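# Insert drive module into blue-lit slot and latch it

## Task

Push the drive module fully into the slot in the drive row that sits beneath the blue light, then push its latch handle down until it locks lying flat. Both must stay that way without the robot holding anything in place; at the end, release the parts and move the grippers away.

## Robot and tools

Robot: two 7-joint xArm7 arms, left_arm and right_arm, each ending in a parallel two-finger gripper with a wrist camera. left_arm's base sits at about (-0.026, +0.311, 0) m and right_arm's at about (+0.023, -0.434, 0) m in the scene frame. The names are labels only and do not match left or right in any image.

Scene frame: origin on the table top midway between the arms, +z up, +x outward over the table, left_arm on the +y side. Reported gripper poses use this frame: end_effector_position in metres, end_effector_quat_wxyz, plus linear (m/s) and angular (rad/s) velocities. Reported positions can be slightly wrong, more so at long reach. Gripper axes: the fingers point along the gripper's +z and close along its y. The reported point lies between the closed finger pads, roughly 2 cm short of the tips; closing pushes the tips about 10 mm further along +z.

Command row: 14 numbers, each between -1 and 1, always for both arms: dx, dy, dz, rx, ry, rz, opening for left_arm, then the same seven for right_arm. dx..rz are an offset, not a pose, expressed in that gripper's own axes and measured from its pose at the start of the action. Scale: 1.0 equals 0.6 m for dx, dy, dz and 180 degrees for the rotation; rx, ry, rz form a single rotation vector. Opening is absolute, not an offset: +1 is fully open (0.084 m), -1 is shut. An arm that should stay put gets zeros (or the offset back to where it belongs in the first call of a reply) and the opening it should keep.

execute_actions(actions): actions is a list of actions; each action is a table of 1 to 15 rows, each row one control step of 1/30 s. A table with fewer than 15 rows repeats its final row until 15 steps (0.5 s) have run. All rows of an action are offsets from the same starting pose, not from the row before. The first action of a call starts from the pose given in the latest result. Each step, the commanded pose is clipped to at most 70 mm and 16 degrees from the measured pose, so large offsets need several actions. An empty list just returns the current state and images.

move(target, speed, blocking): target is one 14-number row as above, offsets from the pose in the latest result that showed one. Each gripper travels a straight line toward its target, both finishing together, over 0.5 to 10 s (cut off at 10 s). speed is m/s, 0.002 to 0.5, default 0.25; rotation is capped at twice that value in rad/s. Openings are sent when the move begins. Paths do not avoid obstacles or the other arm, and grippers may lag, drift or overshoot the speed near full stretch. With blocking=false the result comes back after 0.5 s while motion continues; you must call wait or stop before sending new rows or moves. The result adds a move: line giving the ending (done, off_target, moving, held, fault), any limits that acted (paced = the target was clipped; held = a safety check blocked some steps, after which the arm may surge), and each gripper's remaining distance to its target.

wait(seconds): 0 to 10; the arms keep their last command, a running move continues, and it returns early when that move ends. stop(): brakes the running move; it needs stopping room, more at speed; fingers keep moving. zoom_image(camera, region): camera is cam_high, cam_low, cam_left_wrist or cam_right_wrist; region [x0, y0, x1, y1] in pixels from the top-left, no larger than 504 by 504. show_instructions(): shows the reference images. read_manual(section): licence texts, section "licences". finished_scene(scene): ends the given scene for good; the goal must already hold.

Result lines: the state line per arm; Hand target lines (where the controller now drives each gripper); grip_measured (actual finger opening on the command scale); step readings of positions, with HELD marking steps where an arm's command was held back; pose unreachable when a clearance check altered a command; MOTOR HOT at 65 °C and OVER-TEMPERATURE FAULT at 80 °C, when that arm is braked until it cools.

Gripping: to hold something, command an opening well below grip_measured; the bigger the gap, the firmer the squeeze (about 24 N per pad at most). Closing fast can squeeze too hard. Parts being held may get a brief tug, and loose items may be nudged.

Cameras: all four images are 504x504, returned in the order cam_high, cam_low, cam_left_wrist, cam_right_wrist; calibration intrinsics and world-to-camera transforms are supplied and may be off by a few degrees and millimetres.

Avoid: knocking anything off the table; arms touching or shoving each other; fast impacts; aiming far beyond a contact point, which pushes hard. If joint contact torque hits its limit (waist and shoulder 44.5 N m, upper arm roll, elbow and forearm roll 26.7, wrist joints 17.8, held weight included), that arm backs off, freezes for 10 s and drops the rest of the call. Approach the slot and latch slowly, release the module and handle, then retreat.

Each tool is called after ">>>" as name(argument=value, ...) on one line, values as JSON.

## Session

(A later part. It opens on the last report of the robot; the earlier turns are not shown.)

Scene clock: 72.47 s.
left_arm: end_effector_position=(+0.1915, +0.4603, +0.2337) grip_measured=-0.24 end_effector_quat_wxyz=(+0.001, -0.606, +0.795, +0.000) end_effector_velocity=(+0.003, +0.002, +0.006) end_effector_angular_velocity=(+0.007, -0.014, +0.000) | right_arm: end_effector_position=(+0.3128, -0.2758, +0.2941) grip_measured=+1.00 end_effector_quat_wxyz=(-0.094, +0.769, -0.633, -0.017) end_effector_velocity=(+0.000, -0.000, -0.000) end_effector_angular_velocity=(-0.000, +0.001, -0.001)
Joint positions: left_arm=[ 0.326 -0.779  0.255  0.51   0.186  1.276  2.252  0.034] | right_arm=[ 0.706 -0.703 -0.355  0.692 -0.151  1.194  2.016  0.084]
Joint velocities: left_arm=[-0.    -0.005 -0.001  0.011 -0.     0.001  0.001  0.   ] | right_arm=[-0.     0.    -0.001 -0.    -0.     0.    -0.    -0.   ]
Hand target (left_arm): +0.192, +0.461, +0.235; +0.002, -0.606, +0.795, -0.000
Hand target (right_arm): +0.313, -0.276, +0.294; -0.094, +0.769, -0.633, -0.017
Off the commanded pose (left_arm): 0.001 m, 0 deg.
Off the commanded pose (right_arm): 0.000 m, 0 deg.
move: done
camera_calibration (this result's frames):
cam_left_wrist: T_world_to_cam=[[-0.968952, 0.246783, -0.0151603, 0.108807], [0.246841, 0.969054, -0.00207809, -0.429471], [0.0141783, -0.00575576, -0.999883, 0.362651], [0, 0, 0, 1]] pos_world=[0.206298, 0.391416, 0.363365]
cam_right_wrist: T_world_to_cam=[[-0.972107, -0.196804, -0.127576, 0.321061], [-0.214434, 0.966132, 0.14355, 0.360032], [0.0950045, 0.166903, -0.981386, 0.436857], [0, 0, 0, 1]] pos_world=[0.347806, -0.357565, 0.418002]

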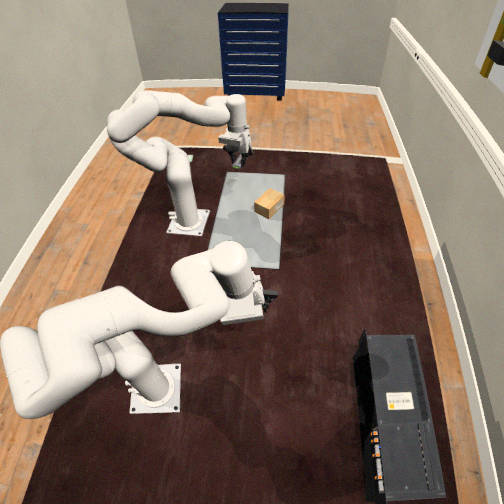

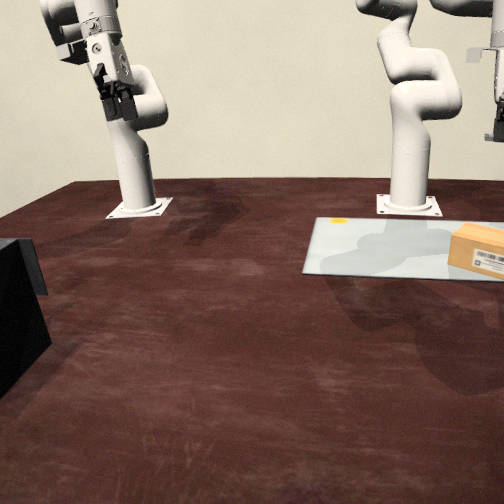

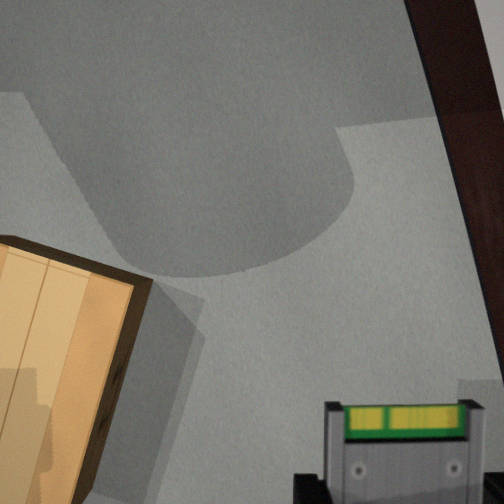

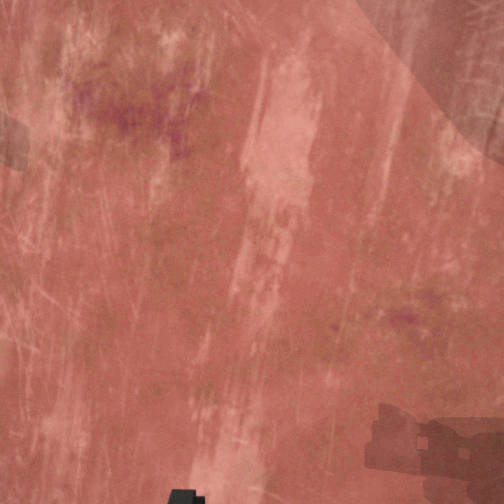

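>>> move(target=[0.595,-0.35,-0.027,0.421,0.321,0.321,-1,0,0,0,0,0,0,1], speed=0.25)

Scene clock: 87.93 s.
left_arm: end_effector_position=(+0.3001, +0.0607, +0.2490) grip_measured=-0.24 end_effector_quat_wxyz=(-0.001, -0.001, +0.706, -0.708) end_effector_velocity=(-0.000, -0.000, -0.000) end_effector_angular_velocity=(-0.002, +0.000, -0.001) | right_arm: end_effector_position=(+0.3128, -0.2758, +0.2941) grip_measured=+1.00 end_effector_quat_wxyz=(-0.094, +0.769, -0.633, -0.017) end_effector_velocity=(+0.000, -0.001, -0.000) end_effector_angular_velocity=(-0.001, +0.000, -0.000)
Joint positions: left_arm=[-1.517 -0.855  1.459  0.477 -1.152  0.8    4.004  0.034] | right_arm=[ 0.706 -0.703 -0.355  0.692 -0.151  1.194  2.016  0.084]
Joint velocities: left_arm=[-0.004 -0.001  0.004  0.001 -0.     0.001  0.003 -0.   ] | right_arm=[-0.001  0.001 -0.     0.    -0.001 -0.    -0.002  0.   ]
Hand target (left_arm): +0.300, +0.060, +0.249; -0.001, -0.001, +0.706, -0.708
Hand target (right_arm): +0.313, -0.276, +0.294; -0.094, +0.769, -0.633, -0.017
Off the commanded pose (left_arm): 0.001 m, 0 deg.
Off the commanded pose (right_arm): 0.000 m, 0 deg.
move: done
camera_calibration (this result's frames):
cam_left_wrist: T_world_to_cam=[[-0.0216341, -0.0162918, -0.999633, 0.289655], [0.999764, -0.002536, -0.0215956, -0.231071], [-0.00218324, -0.999864, 0.0163428, 0.186326], [0, 0, 0, 1]] pos_world=[0.237689, 0.190434, 0.281513]
cam_right_wrist: T_world_to_cam=[[-0.972107, -0.196804, -0.127577, 0.321062], [-0.214434, 0.966132, 0.143551, 0.360031], [0.0950048, 0.166903, -0.981385, 0.436857], [0, 0, 0, 1]] pos_world=[0.347806, -0.357565, 0.418002]

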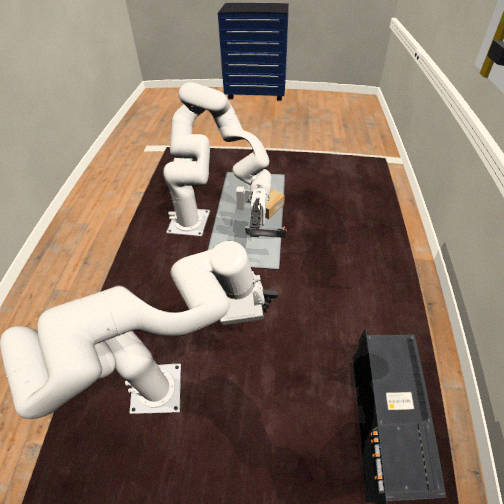

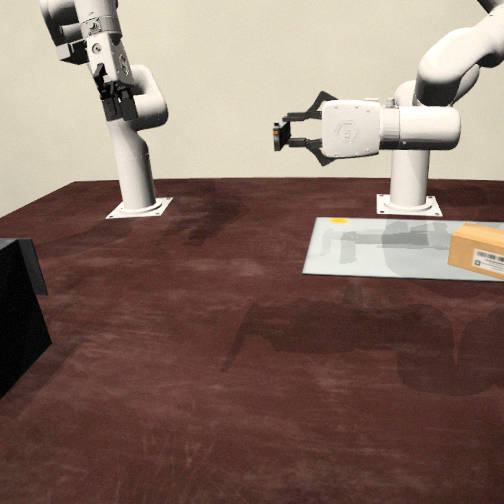

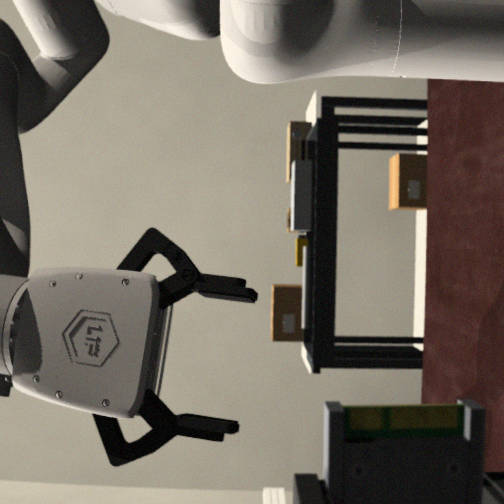

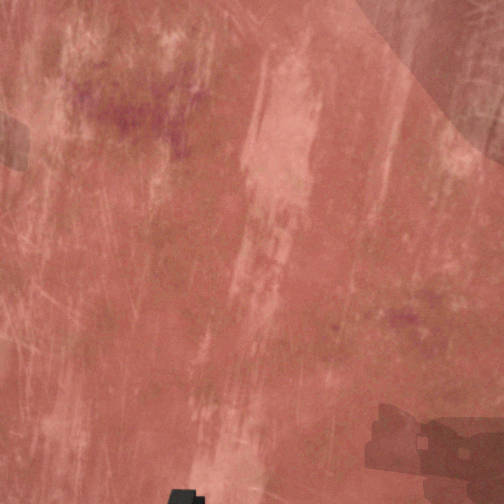

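>>> move(target=[0,0,0,0,0,0,-1,-0.52,-0.2,0.04,0.012,0.068,0.56,0.3], speed=0.25)

Scene clock: 102.53 s.
left_arm: end_effector_position=(+0.3001, +0.0607, +0.2490) grip_measured=-0.24 end_effector_quat_wxyz=(-0.001, -0.001, +0.706, -0.708) end_effector_velocity=(+0.000, +0.000, -0.000) end_effector_angular_velocity=(+0.002, +0.002, +0.001) | right_arm: end_effector_position=(+0.3708, +0.0521, +0.3314) grip_measured=+0.29 end_effector_quat_wxyz=(+0.002, +0.001, +1.000, +0.001) end_effector_velocity=(-0.000, +0.001, +0.004) end_effector_angular_velocity=(+0.004, -0.002, -0.003)
Joint positions: left_arm=[-1.517 -0.855  1.459  0.477 -1.152  0.8    4.004  0.034] | right_arm=[ 0.779  0.465 -0.018  2.034  0.006  1.567  4.089  0.056]
Joint velocities: left_arm=[ 0.     0.002 -0.    -0.    -0.001 -0.    -0.001 -0.   ] | right_arm=[ 0.     0.002 -0.     0.014  0.001  0.009  0.003 -0.   ]
Hand target (left_arm): +0.300, +0.061, +0.249; -0.001, -0.001, +0.706, -0.708
Hand target (right_arm): +0.371, +0.052, +0.331; +0.001, +0.001, +1.000, +0.000
Off the commanded pose (left_arm): 0.000 m, 0 deg.
Off the commanded pose (right_arm): 0.001 m, 0 deg.
move: done
camera_calibration (this result's frames):
cam_left_wrist: T_world_to_cam=[[-0.0216341, -0.0162919, -0.999633, 0.289655], [0.999764, -0.00253718, -0.0215956, -0.23107], [-0.00218442, -0.999864, 0.016343, 0.186326], [0, 0, 0, 1]] pos_world=[0.237689, 0.190434, 0.281513]
cam_right_wrist: T_world_to_cam=[[-0.0140479, 0.9999, -0.00153503, -0.012655], [0.999897, 0.014052, 0.00274974, -0.303743], [0.00277103, -0.00149624, -0.999995, 0.462312], [0, 0, 0, 1]] pos_world=[0.302253, 0.0176137, 0.463126]

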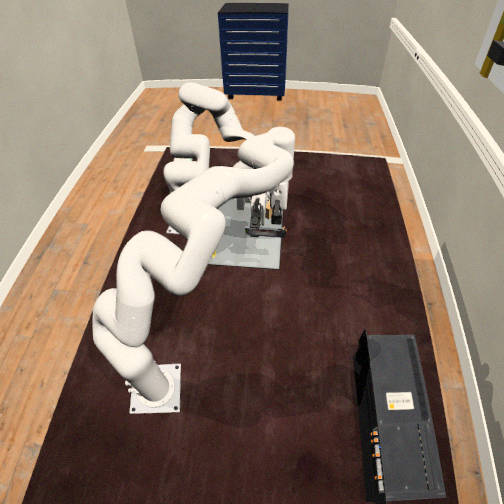

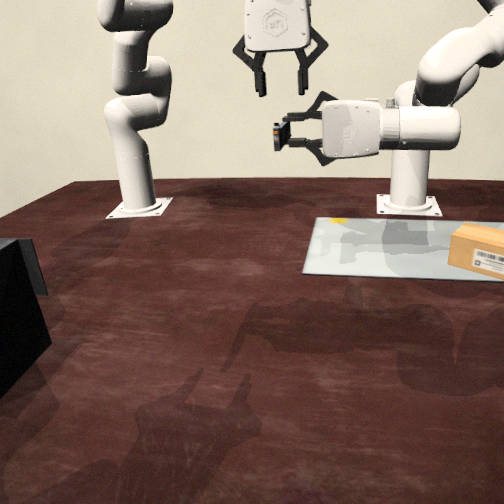

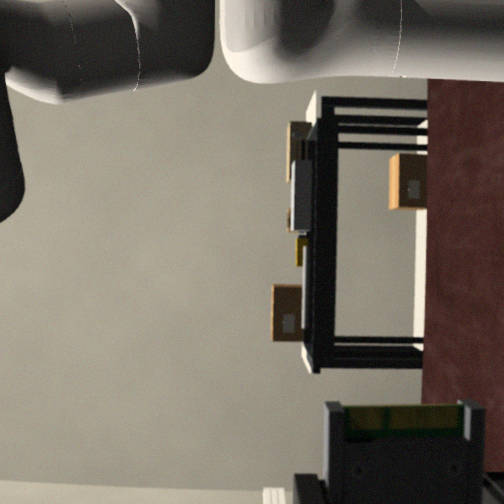

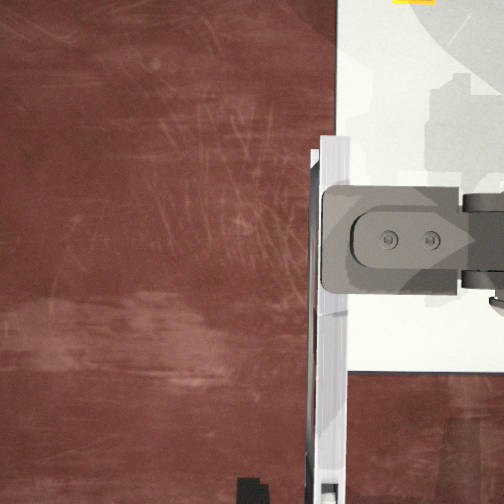

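>>> move(target=[0,0,0,0,0,0,-1,0.013,-0.017,0.05,0,0,0,0.3], speed=0.1)

>>> move(target=[0,0,0,0,0,0,-1,0,0,0.068,0,0,0,0.3], speed=0.06)

Scene clock: 113.23 s.
left_arm: end_effector_position=(+0.3001, +0.0607, +0.2490) grip_measured=-0.24 end_effector_quat_wxyz=(-0.001, -0.001, +0.706, -0.708) end_effector_velocity=(-0.000, -0.000, +0.000) end_effector_angular_velocity=(-0.001, -0.000, -0.000) | right_arm: end_effector_position=(+0.3632, +0.0422, +0.3017) grip_measured=+0.29 end_effector_quat_wxyz=(+0.002, +0.001, +1.000, +0.001) end_effector_velocity=(+0.000, +0.001, +0.003) end_effector_angular_velocity=(+0.008, -0.006, +0.001)
Joint positions: left_arm=[-1.517 -0.855  1.459  0.477 -1.152  0.8    4.004  0.034] | right_arm=[ 0.781  0.384 -0.018  1.829  0.005  1.442  4.09   0.056]
Joint velocities: left_arm=[-0.    -0.001  0.    -0.     0.    -0.     0.    -0.   ] | right_arm=[ 0.    -0.005  0.    -0.    -0.001 -0.005 -0.     0.   ]
Hand target (left_arm): +0.300, +0.061, +0.249; -0.001, -0.001, +0.706, -0.708
Hand target (right_arm): +0.363, +0.042, +0.301; +0.001, +0.001, +1.000, +0.001
Off the commanded pose (left_arm): 0.000 m, 0 deg.
Off the commanded pose (right_arm): 0.000 m, 0 deg.
move: done
camera_calibration (this result's frames):
cam_left_wrist: T_world_to_cam=[[-0.021634, -0.0162919, -0.999633, 0.289655], [0.999764, -0.00253705, -0.0215955, -0.23107], [-0.00218429, -0.999864, 0.0163429, 0.186326], [0, 0, 0, 1]] pos_world=[0.237689, 0.190434, 0.281513]
cam_right_wrist: T_world_to_cam=[[-0.0143133, 0.999897, -0.000814515, -0.00296231], [0.999893, 0.0143157, 0.00294308, -0.29591], [0.00295444, -0.000772303, -0.999995, 0.432565], [0, 0, 0, 1]] pos_world=[0.294558, 0.00753223, 0.433432]

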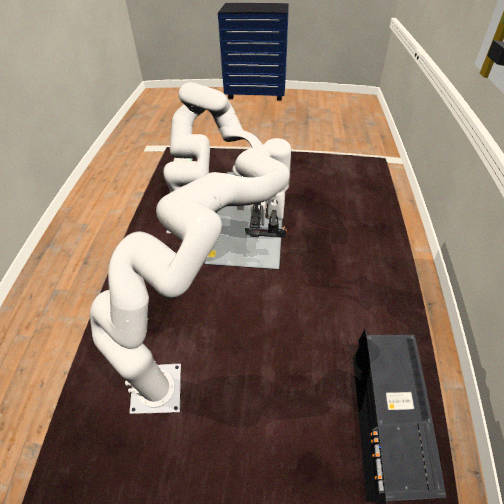

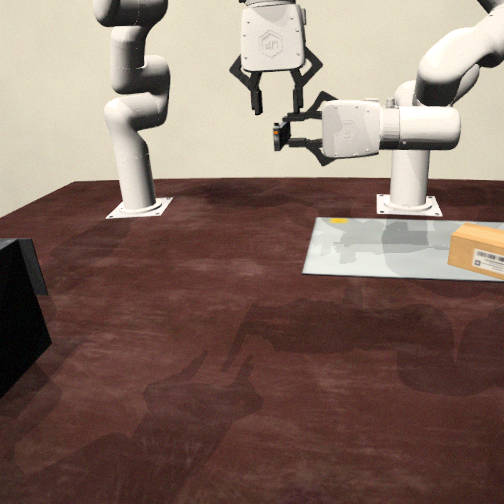

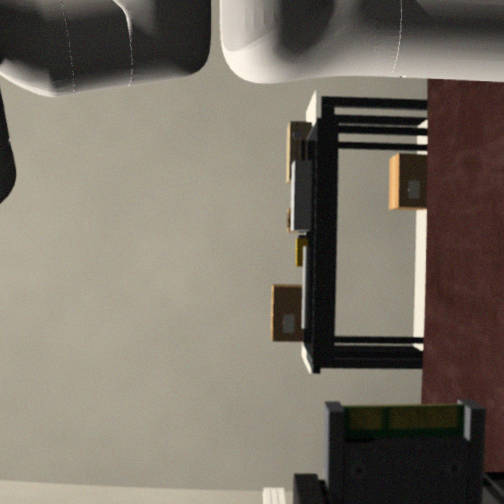

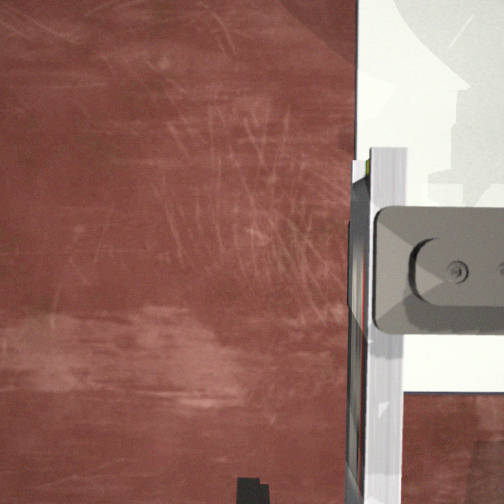

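Scene clock: 114.20 s.
left_arm: end_effector_position=(+0.3001, +0.0607, +0.2490) grip_measured=-0.24 end_effector_quat_wxyz=(-0.001, -0.001, +0.706, -0.708) end_effector_velocity=(+0.000, +0.000, +0.000) end_effector_angular_velocity=(-0.001, -0.000, +0.000) | right_arm: end_effector_position=(+0.3632, +0.0424, +0.2613) grip_measured=+0.29 end_effector_quat_wxyz=(+0.002, +0.001, +1.000, +0.001) end_effector_velocity=(+0.001, +0.002, +0.006) end_effector_angular_velocity=(+0.012, -0.010, +0.001)
Joint positions: left_arm=[-1.517 -0.855  1.459  0.477 -1.152  0.8    4.004  0.034] | right_arm=[ 0.782  0.378 -0.018  1.705  0.005  1.323  4.09   0.056]
Joint velocities: left_arm=[ 0.    -0.001 -0.     0.    -0.     0.     0.    -0.   ] | right_arm=[ 0.    -0.007 -0.     0.005 -0.001 -0.003 -0.    -0.   ]
Hand target (left_arm): +0.300, +0.061, +0.249; -0.001, -0.001, +0.706, -0.708
Hand target (right_arm): +0.363, +0.042, +0.261; +0.002, +0.001, +1.000, +0.001
Off the commanded pose (left_arm): 0.000 m, 0 deg.
Off the commanded pose (right_arm): 0.000 m, 0 deg.
move: done
camera_calibration (this result's frames):
cam_left_wrist: T_world_to_cam=[[-0.0216342, -0.016292, -0.999633, 0.289655], [0.999764, -0.00253686, -0.0215957, -0.23107], [-0.0021841, -0.999864, 0.016343, 0.186326], [0, 0, 0, 1]] pos_world=[0.237689, 0.190434, 0.281513]
cam_right_wrist: T_world_to_cam=[[-0.0146523, 0.999893, -0.000212254, -0.00330645], [0.999887, 0.0146529, 0.0032809, -0.295973], [0.00328366, -0.000164158, -0.999995, 0.391981], [0, 0, 0, 1]] pos_world=[0.294604, 0.00770731, 0.392949]

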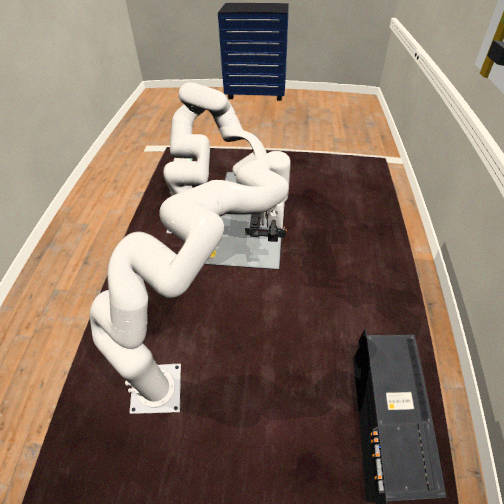

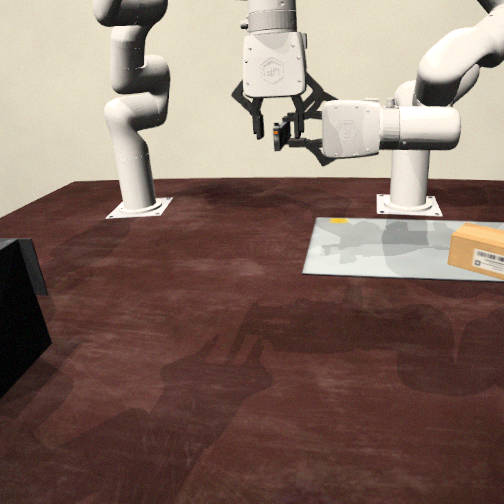

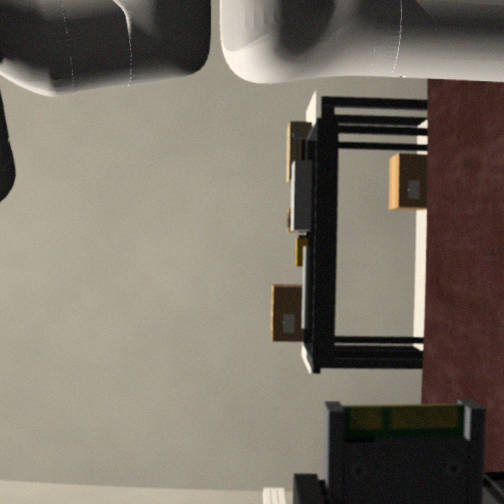

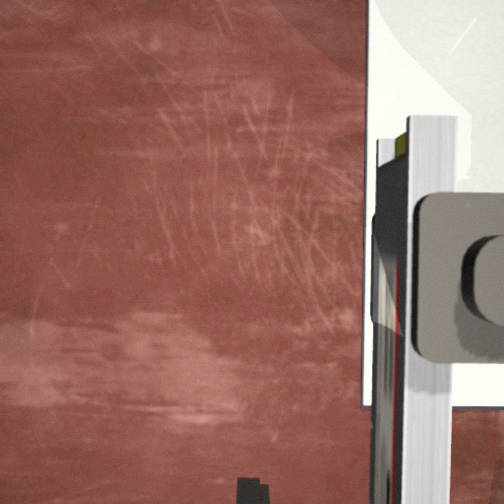

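>>> move(target=[0,0,0,0,0,0,-1,0,0,0,0,0,0,-1])

>>> move(target=[0,0,0,0,0,0,0.6,0,0,0,0,0,0,-1])

>>> move(target=[0,0,-0.25,0,0,0,0.6,0,0,0,0,0,0,-1])

Scene clock: 119.20 s.
left_arm: end_effector_position=(+0.2997, +0.0604, +0.2491) grip_measured=-0.24 end_effector_quat_wxyz=(-0.001, -0.001, +0.706, -0.708) end_effector_velocity=(+0.000, +0.000, -0.000) end_effector_angular_velocity=(+0.001, +0.000, +0.001) | right_arm: end_effector_position=(+0.3629, +0.0430, +0.2614) grip_measured=-0.78 end_effector_quat_wxyz=(+0.002, +0.000, +1.000, +0.002) end_effector_velocity=(+0.001, -0.001, +0.000) end_effector_angular_velocity=(-0.001, -0.001, -0.001)
Joint positions: left_arm=[-1.518 -0.854  1.459  0.477 -1.153  0.8    4.004  0.034] | right_arm=[ 0.781  0.379 -0.017  1.706  0.005  1.322  4.09   0.01 ]
Joint velocities: left_arm=[ 0.001  0.002 -0.001  0.    -0.001 -0.    -0.    -0.   ] | right_arm=[-0.002 -0.001  0.001 -0.    -0.002  0.001  0.001  0.   ]
Hand target (left_arm): +0.300, +0.061, +0.249; -0.001, -0.001, +0.706, -0.708
Hand target (right_arm): +0.363, +0.042, +0.261; +0.002, +0.001, +1.000, +0.001
Off the commanded pose (left_arm): 0.000 m, 0 deg.
Off the commanded pose (right_arm): 0.001 m, 0 deg.
move: done
camera_calibration (this result's frames):
cam_left_wrist: T_world_to_cam=[[-0.021469, -0.0165495, -0.999633, 0.289743], [0.999764, -0.00361722, -0.021412, -0.230712], [-0.00326153, -0.999857, 0.0166233, 0.186279], [0, 0, 0, 1]] pos_world=[0.237485, 0.190213, 0.2816]
cam_right_wrist: T_world_to_cam=[[-0.0153937, 0.999881, 0.000709449, -0.00380332], [0.999876, 0.0153912, 0.00336716, -0.295682], [0.00335585, 0.000761194, -0.999994, 0.392038], [0, 0, 0, 1]] pos_world=[0.294271, 0.00805535, 0.393034]

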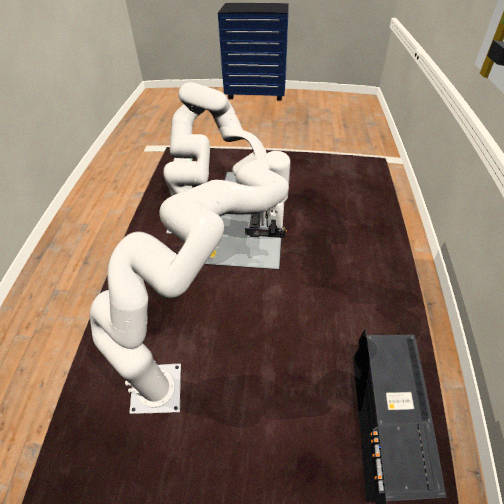

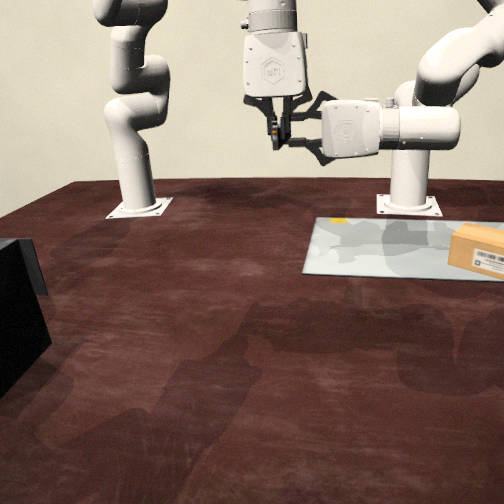

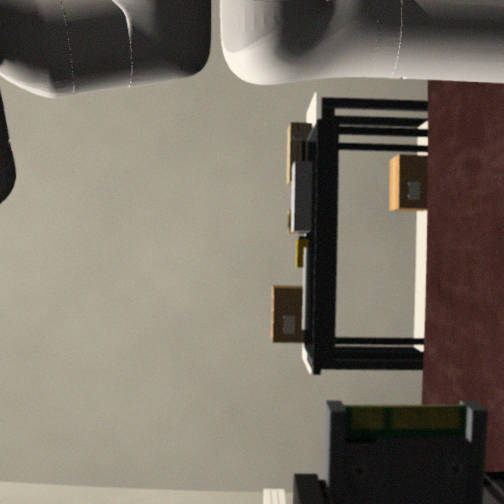

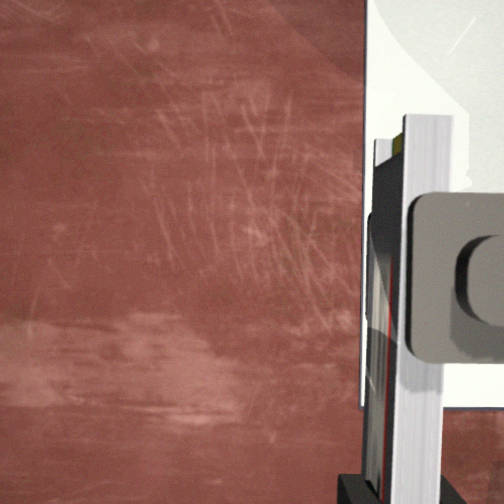

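Scene clock: 119.70 s.
left_arm: end_effector_position=(+0.2998, +0.0605, +0.2491) grip_measured=+0.59 end_effector_quat_wxyz=(-0.001, -0.001, +0.706, -0.708) end_effector_velocity=(-0.001, -0.001, -0.000) end_effector_angular_velocity=(+0.001, -0.002, -0.002) | right_arm: end_effector_position=(+0.3630, +0.0428, +0.2613) grip_measured=-0.79 end_effector_quat_wxyz=(+0.002, +0.000, +1.000, +0.002) end_effector_velocity=(+0.000, +0.000, +0.000) end_effector_angular_velocity=(+0.001, -0.000, -0.001)
Joint positions: left_arm=[-1.518 -0.855  1.459  0.477 -1.152  0.8    4.004  0.069] | right_arm=[ 0.782  0.379 -0.018  1.706  0.006  1.322  4.09   0.009]
Joint velocities: left_arm=[-0.001  0.001 -0.001 -0.     0.    -0.     0.001 -0.   ] | right_arm=[-0.    -0.001 -0.    -0.     0.001 -0.001  0.    -0.   ]
Hand target (left_arm): +0.300, +0.060, +0.249; -0.001, -0.001, +0.706, -0.708
Hand target (right_arm): +0.363, +0.043, +0.261; +0.002, +0.000, +1.000, +0.002
Off the commanded pose (left_arm): 0.000 m, 0 deg.
Off the commanded pose (right_arm): 0.000 m, 0 deg.
move: done
camera_calibration (this result's frames):
cam_left_wrist: T_world_to_cam=[[-0.0214701, -0.0165103, -0.999633, 0.289725], [0.999765, -0.00338508, -0.0214171, -0.2308], [-0.00303023, -0.999858, 0.0165791, 0.18629], [0, 0, 0, 1]] pos_world=[0.237531, 0.190266, 0.281587]
cam_right_wrist: T_world_to_cam=[[-0.0152428, 0.999884, 0.000424733, -0.00364485], [0.999878, 0.0152413, 0.00330204, -0.295733], [0.00329518, 0.000475014, -0.999994, 0.392016], [0, 0, 0, 1]] pos_world=[0.29435, 0.00796558, 0.392992]

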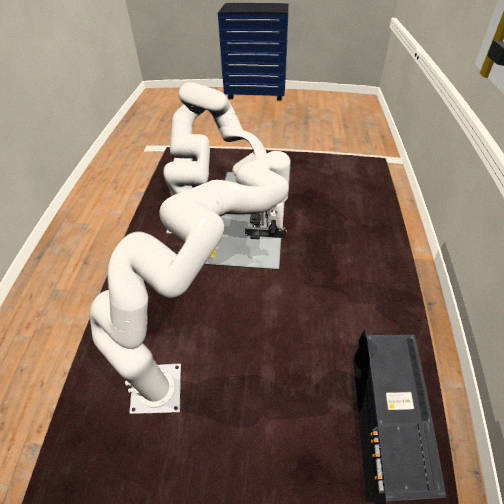

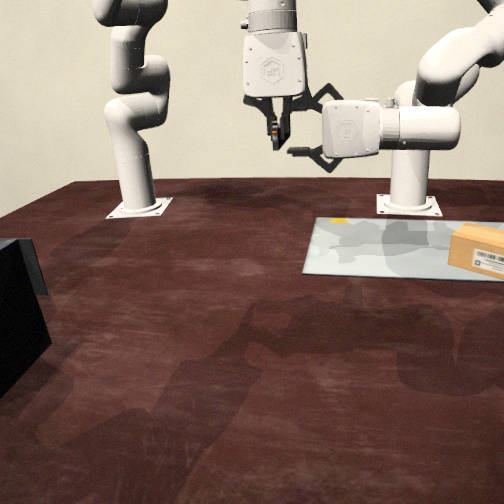

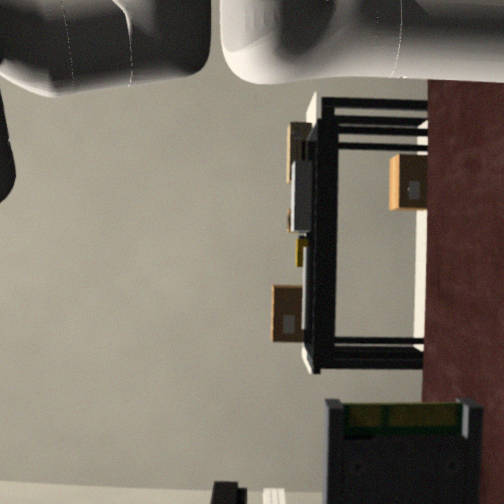

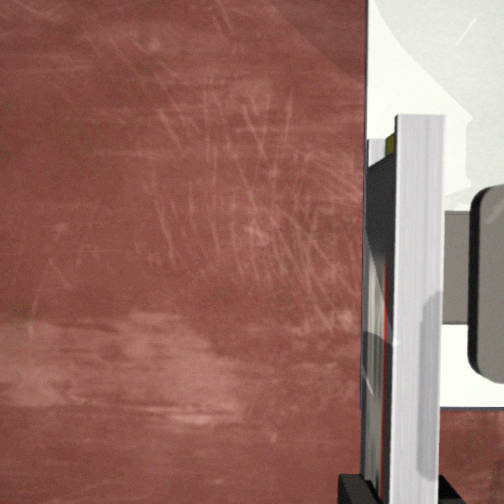

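Scene clock: 120.77 s.
left_arm: end_effector_position=(+0.2990, +0.2101, +0.2494) grip_measured=+0.59 end_effector_quat_wxyz=(-0.001, +0.000, +0.707, -0.708) end_effector_velocity=(+0.003, +0.005, +0.000) end_effector_angular_velocity=(-0.000, -0.002, +0.013) | right_arm: end_effector_position=(+0.3630, +0.0428, +0.2613) grip_measured=-0.79 end_effector_quat_wxyz=(+0.002, +0.000, +1.000, +0.002) end_effector_velocity=(+0.000, -0.000, +0.000) end_effector_angular_velocity=(-0.000, -0.000, -0.000)
Joint positions: left_arm=[-1.138 -0.827  1.586  0.574 -0.726  1.207  3.803  0.069] | right_arm=[ 0.782  0.379 -0.018  1.706  0.006  1.322  4.09   0.009]
Joint velocities: left_arm=[ 0.005 -0.     0.005  0.007  0.001  0.001  0.001  0.   ] | right_arm=[ 0. -0. -0. -0. -0.  0. -0.  0.]
Hand target (left_arm): +0.299, +0.211, +0.249; -0.001, -0.000, +0.707, -0.708
Hand target (right_arm): +0.363, +0.043, +0.261; +0.002, +0.000, +1.000, +0.002
Off the commanded pose (left_arm): 0.001 m, 0 deg.
Off the commanded pose (right_arm): 0.000 m, 0 deg.
move: done
camera_calibration (this result's frames):
cam_left_wrist: T_world_to_cam=[[-0.0203716, -0.015729, -0.999669, 0.291973], [0.999779, -0.00549536, -0.0202873, -0.229353], [-0.00517444, -0.999861, 0.0158374, 0.336748], [0, 0, 0, 1]] pos_world=[0.236992, 0.340033, 0.28189]
cam_right_wrist: T_world_to_cam=[[-0.0152428, 0.999884, 0.000424667, -0.00364478], [0.999878, 0.0152413, 0.003302, -0.295733], [0.00329514, 0.000474947, -0.999994, 0.392016], [0, 0, 0, 1]] pos_world=[0.29435, 0.00796552, 0.392992]

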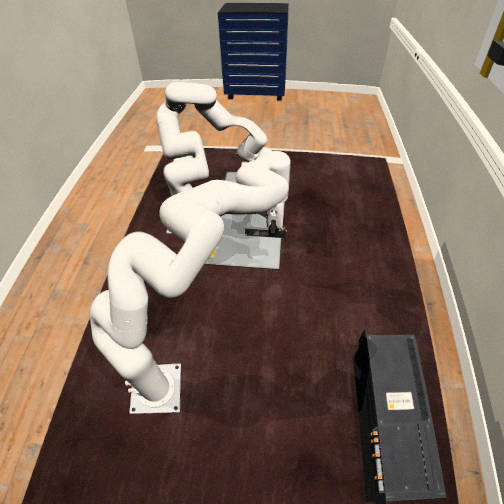

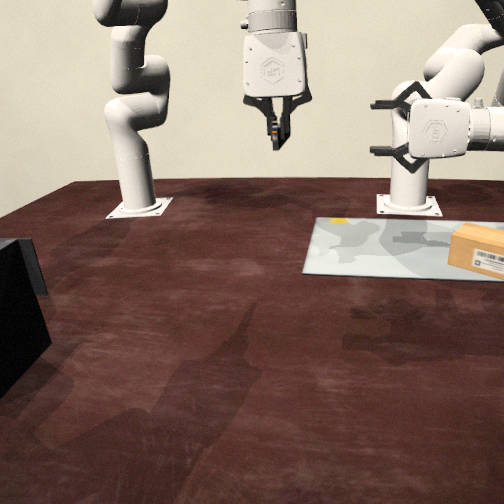

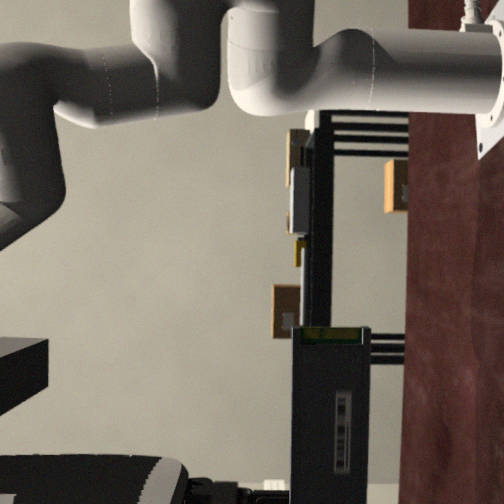

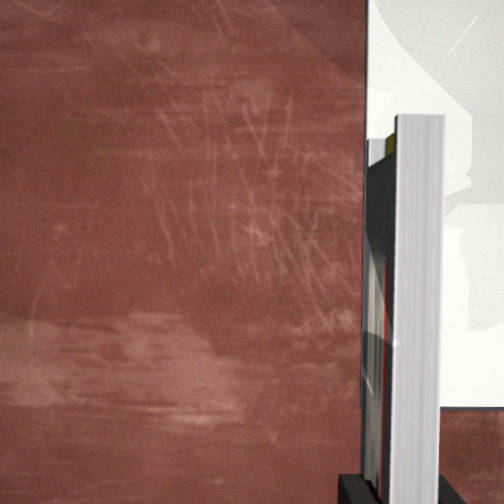

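>>> execute_actions(actions=[])

Scene clock: 131.07 s.
left_arm: end_effector_position=(+0.2994, +0.2108, +0.2493) grip_measured=+0.59 end_effector_quat_wxyz=(-0.001, -0.000, +0.707, -0.708) end_effector_velocity=(-0.000, +0.000, -0.000) end_effector_angular_velocity=(+0.001, -0.001, -0.000) | right_arm: end_effector_position=(+0.3630, +0.0428, +0.2613) grip_measured=-0.79 end_effector_quat_wxyz=(+0.002, +0.000, +1.000, +0.002) end_effector_velocity=(-0.001, +0.001, -0.000) end_effector_angular_velocity=(+0.000, +0.000, +0.002)
Joint positions: left_arm=[-1.137 -0.827  1.587  0.575 -0.726  1.207  3.803  0.069] | right_arm=[ 0.782  0.379 -0.018  1.706  0.006  1.322  4.09   0.009]
Joint velocities: left_arm=[ 0.    -0.    -0.    -0.     0.001 -0.     0.     0.   ] | right_arm=[ 0.001  0.     0.001 -0.    -0.    -0.    -0.    -0.   ]
Hand target (left_arm): +0.299, +0.211, +0.249; -0.001, -0.000, +0.707, -0.708
Hand target (right_arm): +0.363, +0.043, +0.261; +0.002, +0.000, +1.000, +0.002
Off the commanded pose (left_arm): 0.001 m, 0 deg.
Off the commanded pose (right_arm): 0.000 m, 0 deg.
camera_calibration (this result's frames):
cam_left_wrist: T_world_to_cam=[[-0.0202081, -0.0155779, -0.999674, 0.291875], [0.99979, -0.00380458, -0.0201511, -0.230113], [-0.00348943, -0.999871, 0.0156515, 0.336972], [0, 0, 0, 1]] pos_world=[0.237139, 0.3406, 0.281869]
cam_right_wrist: T_world_to_cam=[[-0.0152426, 0.999884, 0.000424523, -0.00364478], [0.999878, 0.0152412, 0.00330219, -0.295733], [0.00329533, 0.000474805, -0.999994, 0.392016], [0, 0, 0, 1]] pos_world=[0.29435, 0.00796554, 0.392992]

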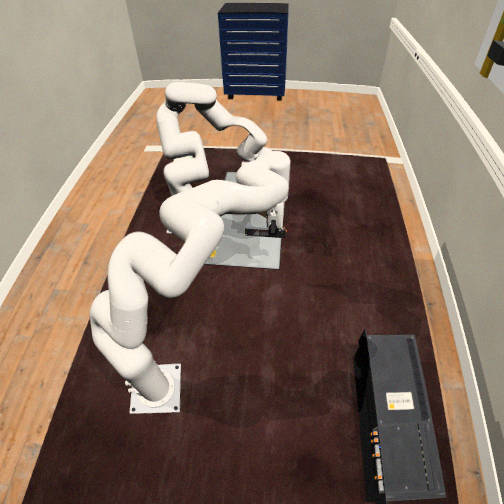

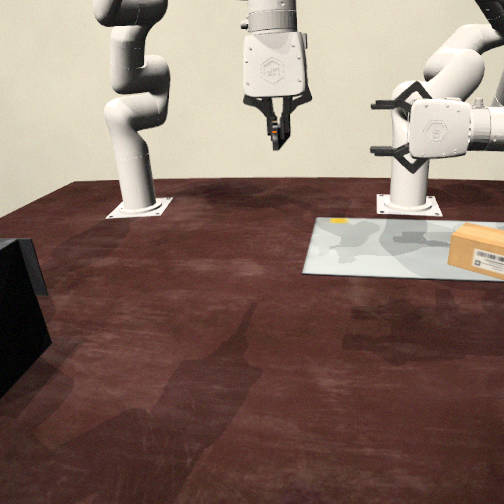

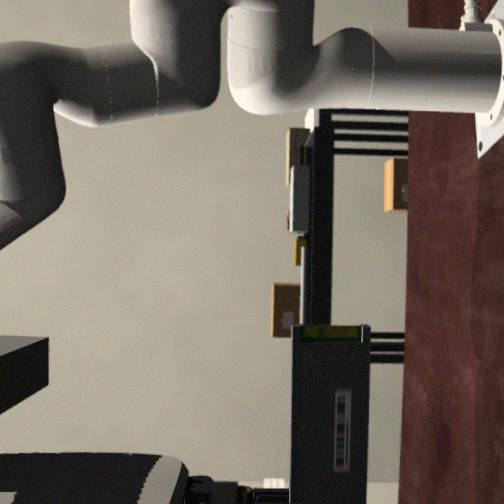

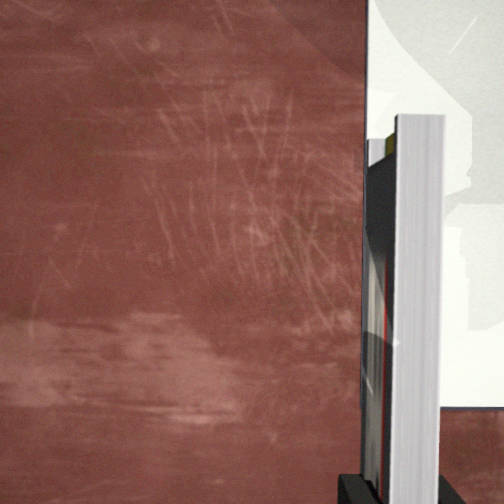

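>>> move(target=[0,0,0,0,0,0,0.6,0,-0.5,0,0,0,-0.5,-1], speed=0.2)

>>> move(target=[0,0,0,0,0,0,0.6,0.49,0,-0.1,0,0,-0.5,-1], speed=0.2)

Scene clock: 149.63 s.
left_arm: end_effector_position=(+0.2994, +0.2108, +0.2493) grip_measured=+0.59 end_effector_quat_wxyz=(-0.001, -0.000, +0.707, -0.708) end_effector_velocity=(+0.000, +0.000, +0.000) end_effector_angular_velocity=(-0.002, +0.001, +0.000) | right_arm: end_effector_position=(+0.3621, -0.2571, +0.2596) grip_measured=-0.79 end_effector_quat_wxyz=(+0.002, -0.707, +0.707, +0.001) end_effector_velocity=(+0.000, -0.001, -0.001) end_effector_angular_velocity=(-0.001, +0.002, +0.001)
Joint positions: left_arm=[-1.137 -0.827  1.587  0.575 -0.726  1.207  3.803  0.069] | right_arm=[ 0.569 -0.329 -0.243  0.885 -0.08   1.204  2.122  0.009]
Joint velocities: left_arm=[ 0.    -0.002  0.    -0.    -0.    -0.    -0.001 -0.   ] | right_arm=[-0.001  0.001 -0.001 -0.001 -0.     0.    -0.003 -0.   ]
Hand target (left_arm): +0.299, +0.211, +0.249; -0.001, -0.000, +0.707, -0.708
Hand target (right_arm): +0.362, -0.257, +0.260; -0.002, +0.707, -0.707, -0.001
Off the commanded pose (left_arm): 0.000 m, 0 deg.
Off the commanded pose (right_arm): 0.001 m, 0 deg.
move: done
camera_calibration (this result's frames):
cam_left_wrist: T_world_to_cam=[[-0.0202081, -0.015578, -0.999674, 0.291875], [0.99979, -0.00380466, -0.0201512, -0.230113], [-0.00348951, -0.999871, 0.0156516, 0.336972], [0, 0, 0, 1]] pos_world=[0.237139, 0.3406, 0.281869]
cam_right_wrist: T_world_to_cam=[[-0.999868, -0.0158607, -0.00365697, 0.392632], [-0.0158738, 0.999868, 0.00359916, 0.330622], [0.0035994, 0.00365674, -0.999987, 0.391154], [0, 0, 0, 1]] pos_world=[0.39642, -0.325781, 0.391395]

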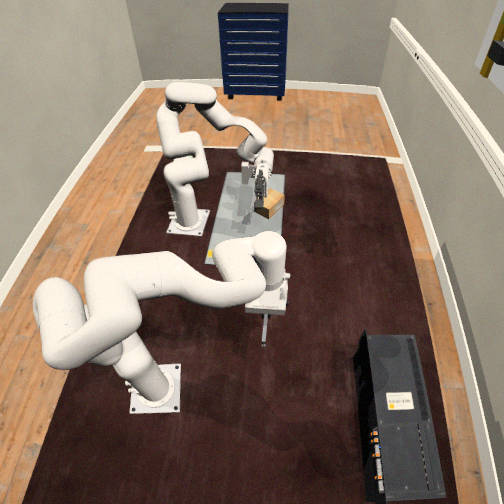

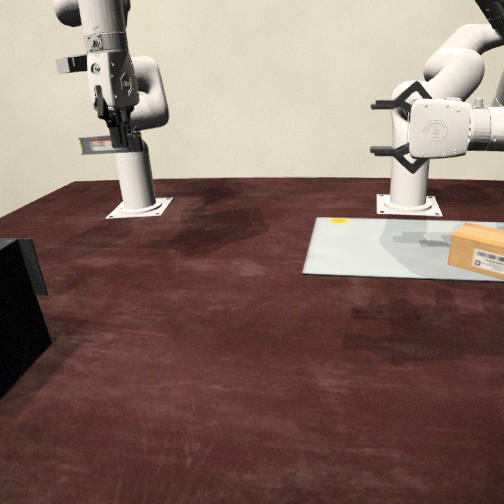

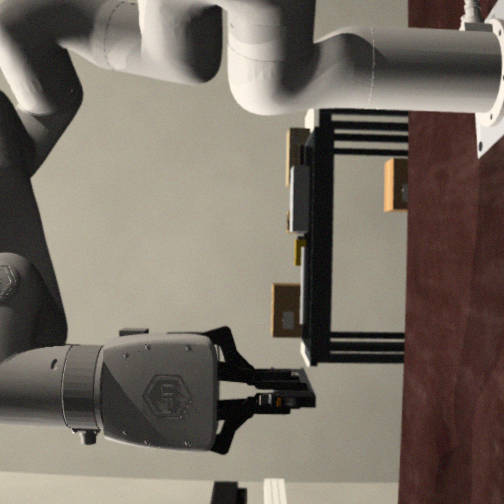

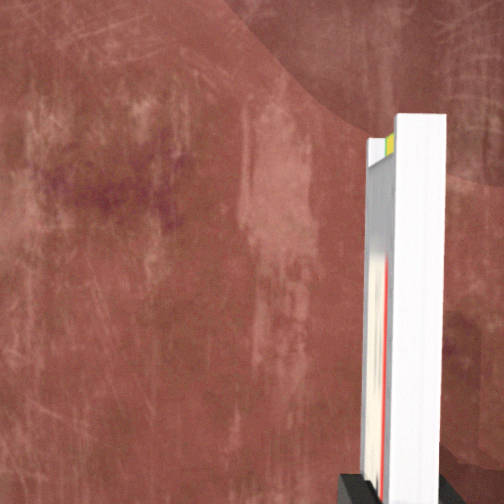

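Scene clock: 153.93 s.
left_arm: end_effector_position=(+0.2994, +0.2108, +0.2493) grip_measured=+0.59 end_effector_quat_wxyz=(-0.001, -0.000, +0.707, -0.708) end_effector_velocity=(+0.000, -0.000, -0.000) end_effector_angular_velocity=(+0.001, +0.000, -0.000) | right_arm: end_effector_position=(+0.3614, -0.5515, +0.3175) grip_measured=-0.79 end_effector_quat_wxyz=(-0.002, +1.000, -0.000, -0.001) end_effector_velocity=(-0.000, -0.001, -0.000) end_effector_angular_velocity=(+0.001, +0.000, +0.000)
Joint positions: left_arm=[-1.137 -0.827  1.587  0.575 -0.726  1.207  3.803  0.069] | right_arm=[ 0.652 -0.716 -0.831  1.007 -0.503  1.542  0.161  0.009]
Joint velocities: left_arm=[-0.     0.001  0.     0.    -0.    -0.     0.     0.   ] | right_arm=[-0.001  0.    -0.002  0.001 -0.     0.    -0.003 -0.   ]
Hand target (left_arm): +0.299, +0.211, +0.249; -0.001, -0.000, +0.707, -0.708
Hand target (right_arm): +0.361, -0.552, +0.318; -0.002, +1.000, -0.000, -0.000
Off the commanded pose (left_arm): 0.000 m, 0 deg.
Off the commanded pose (right_arm): 0.001 m, 0 deg.
move: done
camera_calibration (this result's frames):
cam_left_wrist: T_world_to_cam=[[-0.0202079, -0.015578, -0.999674, 0.291875], [0.99979, -0.00380445, -0.020151, -0.230113], [-0.0034893, -0.999871, 0.0156516, 0.336972], [0, 0, 0, 1]] pos_world=[0.237139, 0.3406, 0.281869]
cam_right_wrist: T_world_to_cam=[[0.0156582, -0.999859, -0.00604816, -0.521384], [-0.999877, -0.0156628, 0.000715202, 0.421179], [-0.000809833, 0.00603621, -0.999981, 0.452989], [0, 0, 0, 1]] pos_world=[0.429658, -0.517448, 0.449526]

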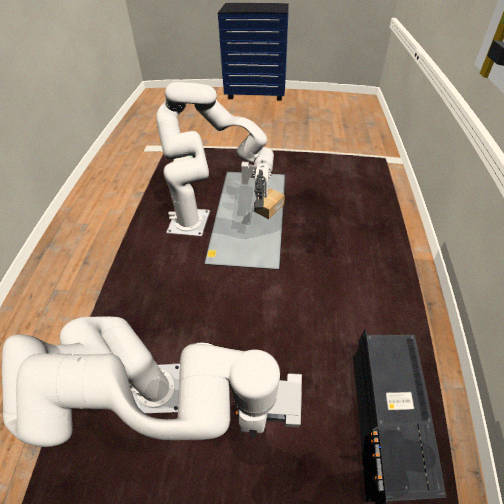

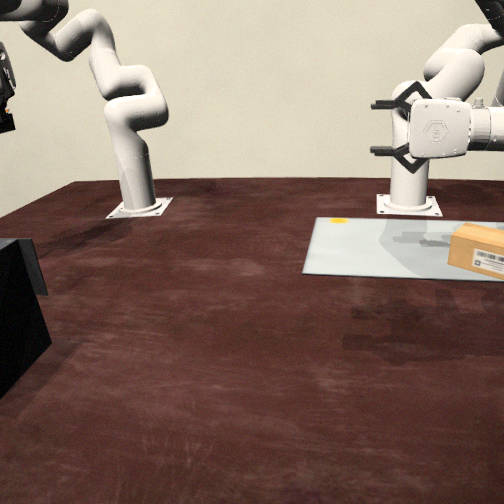

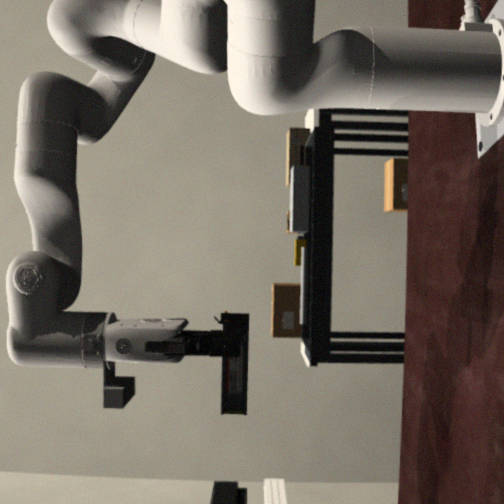

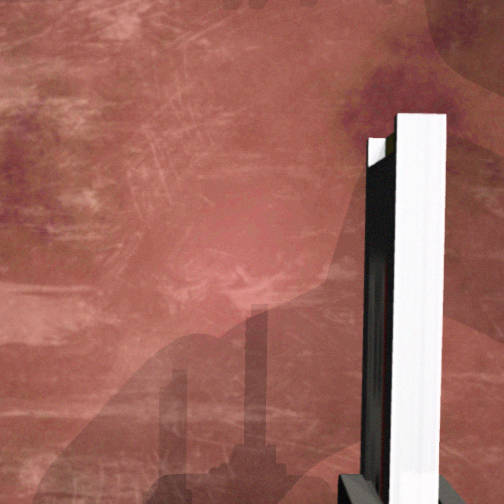

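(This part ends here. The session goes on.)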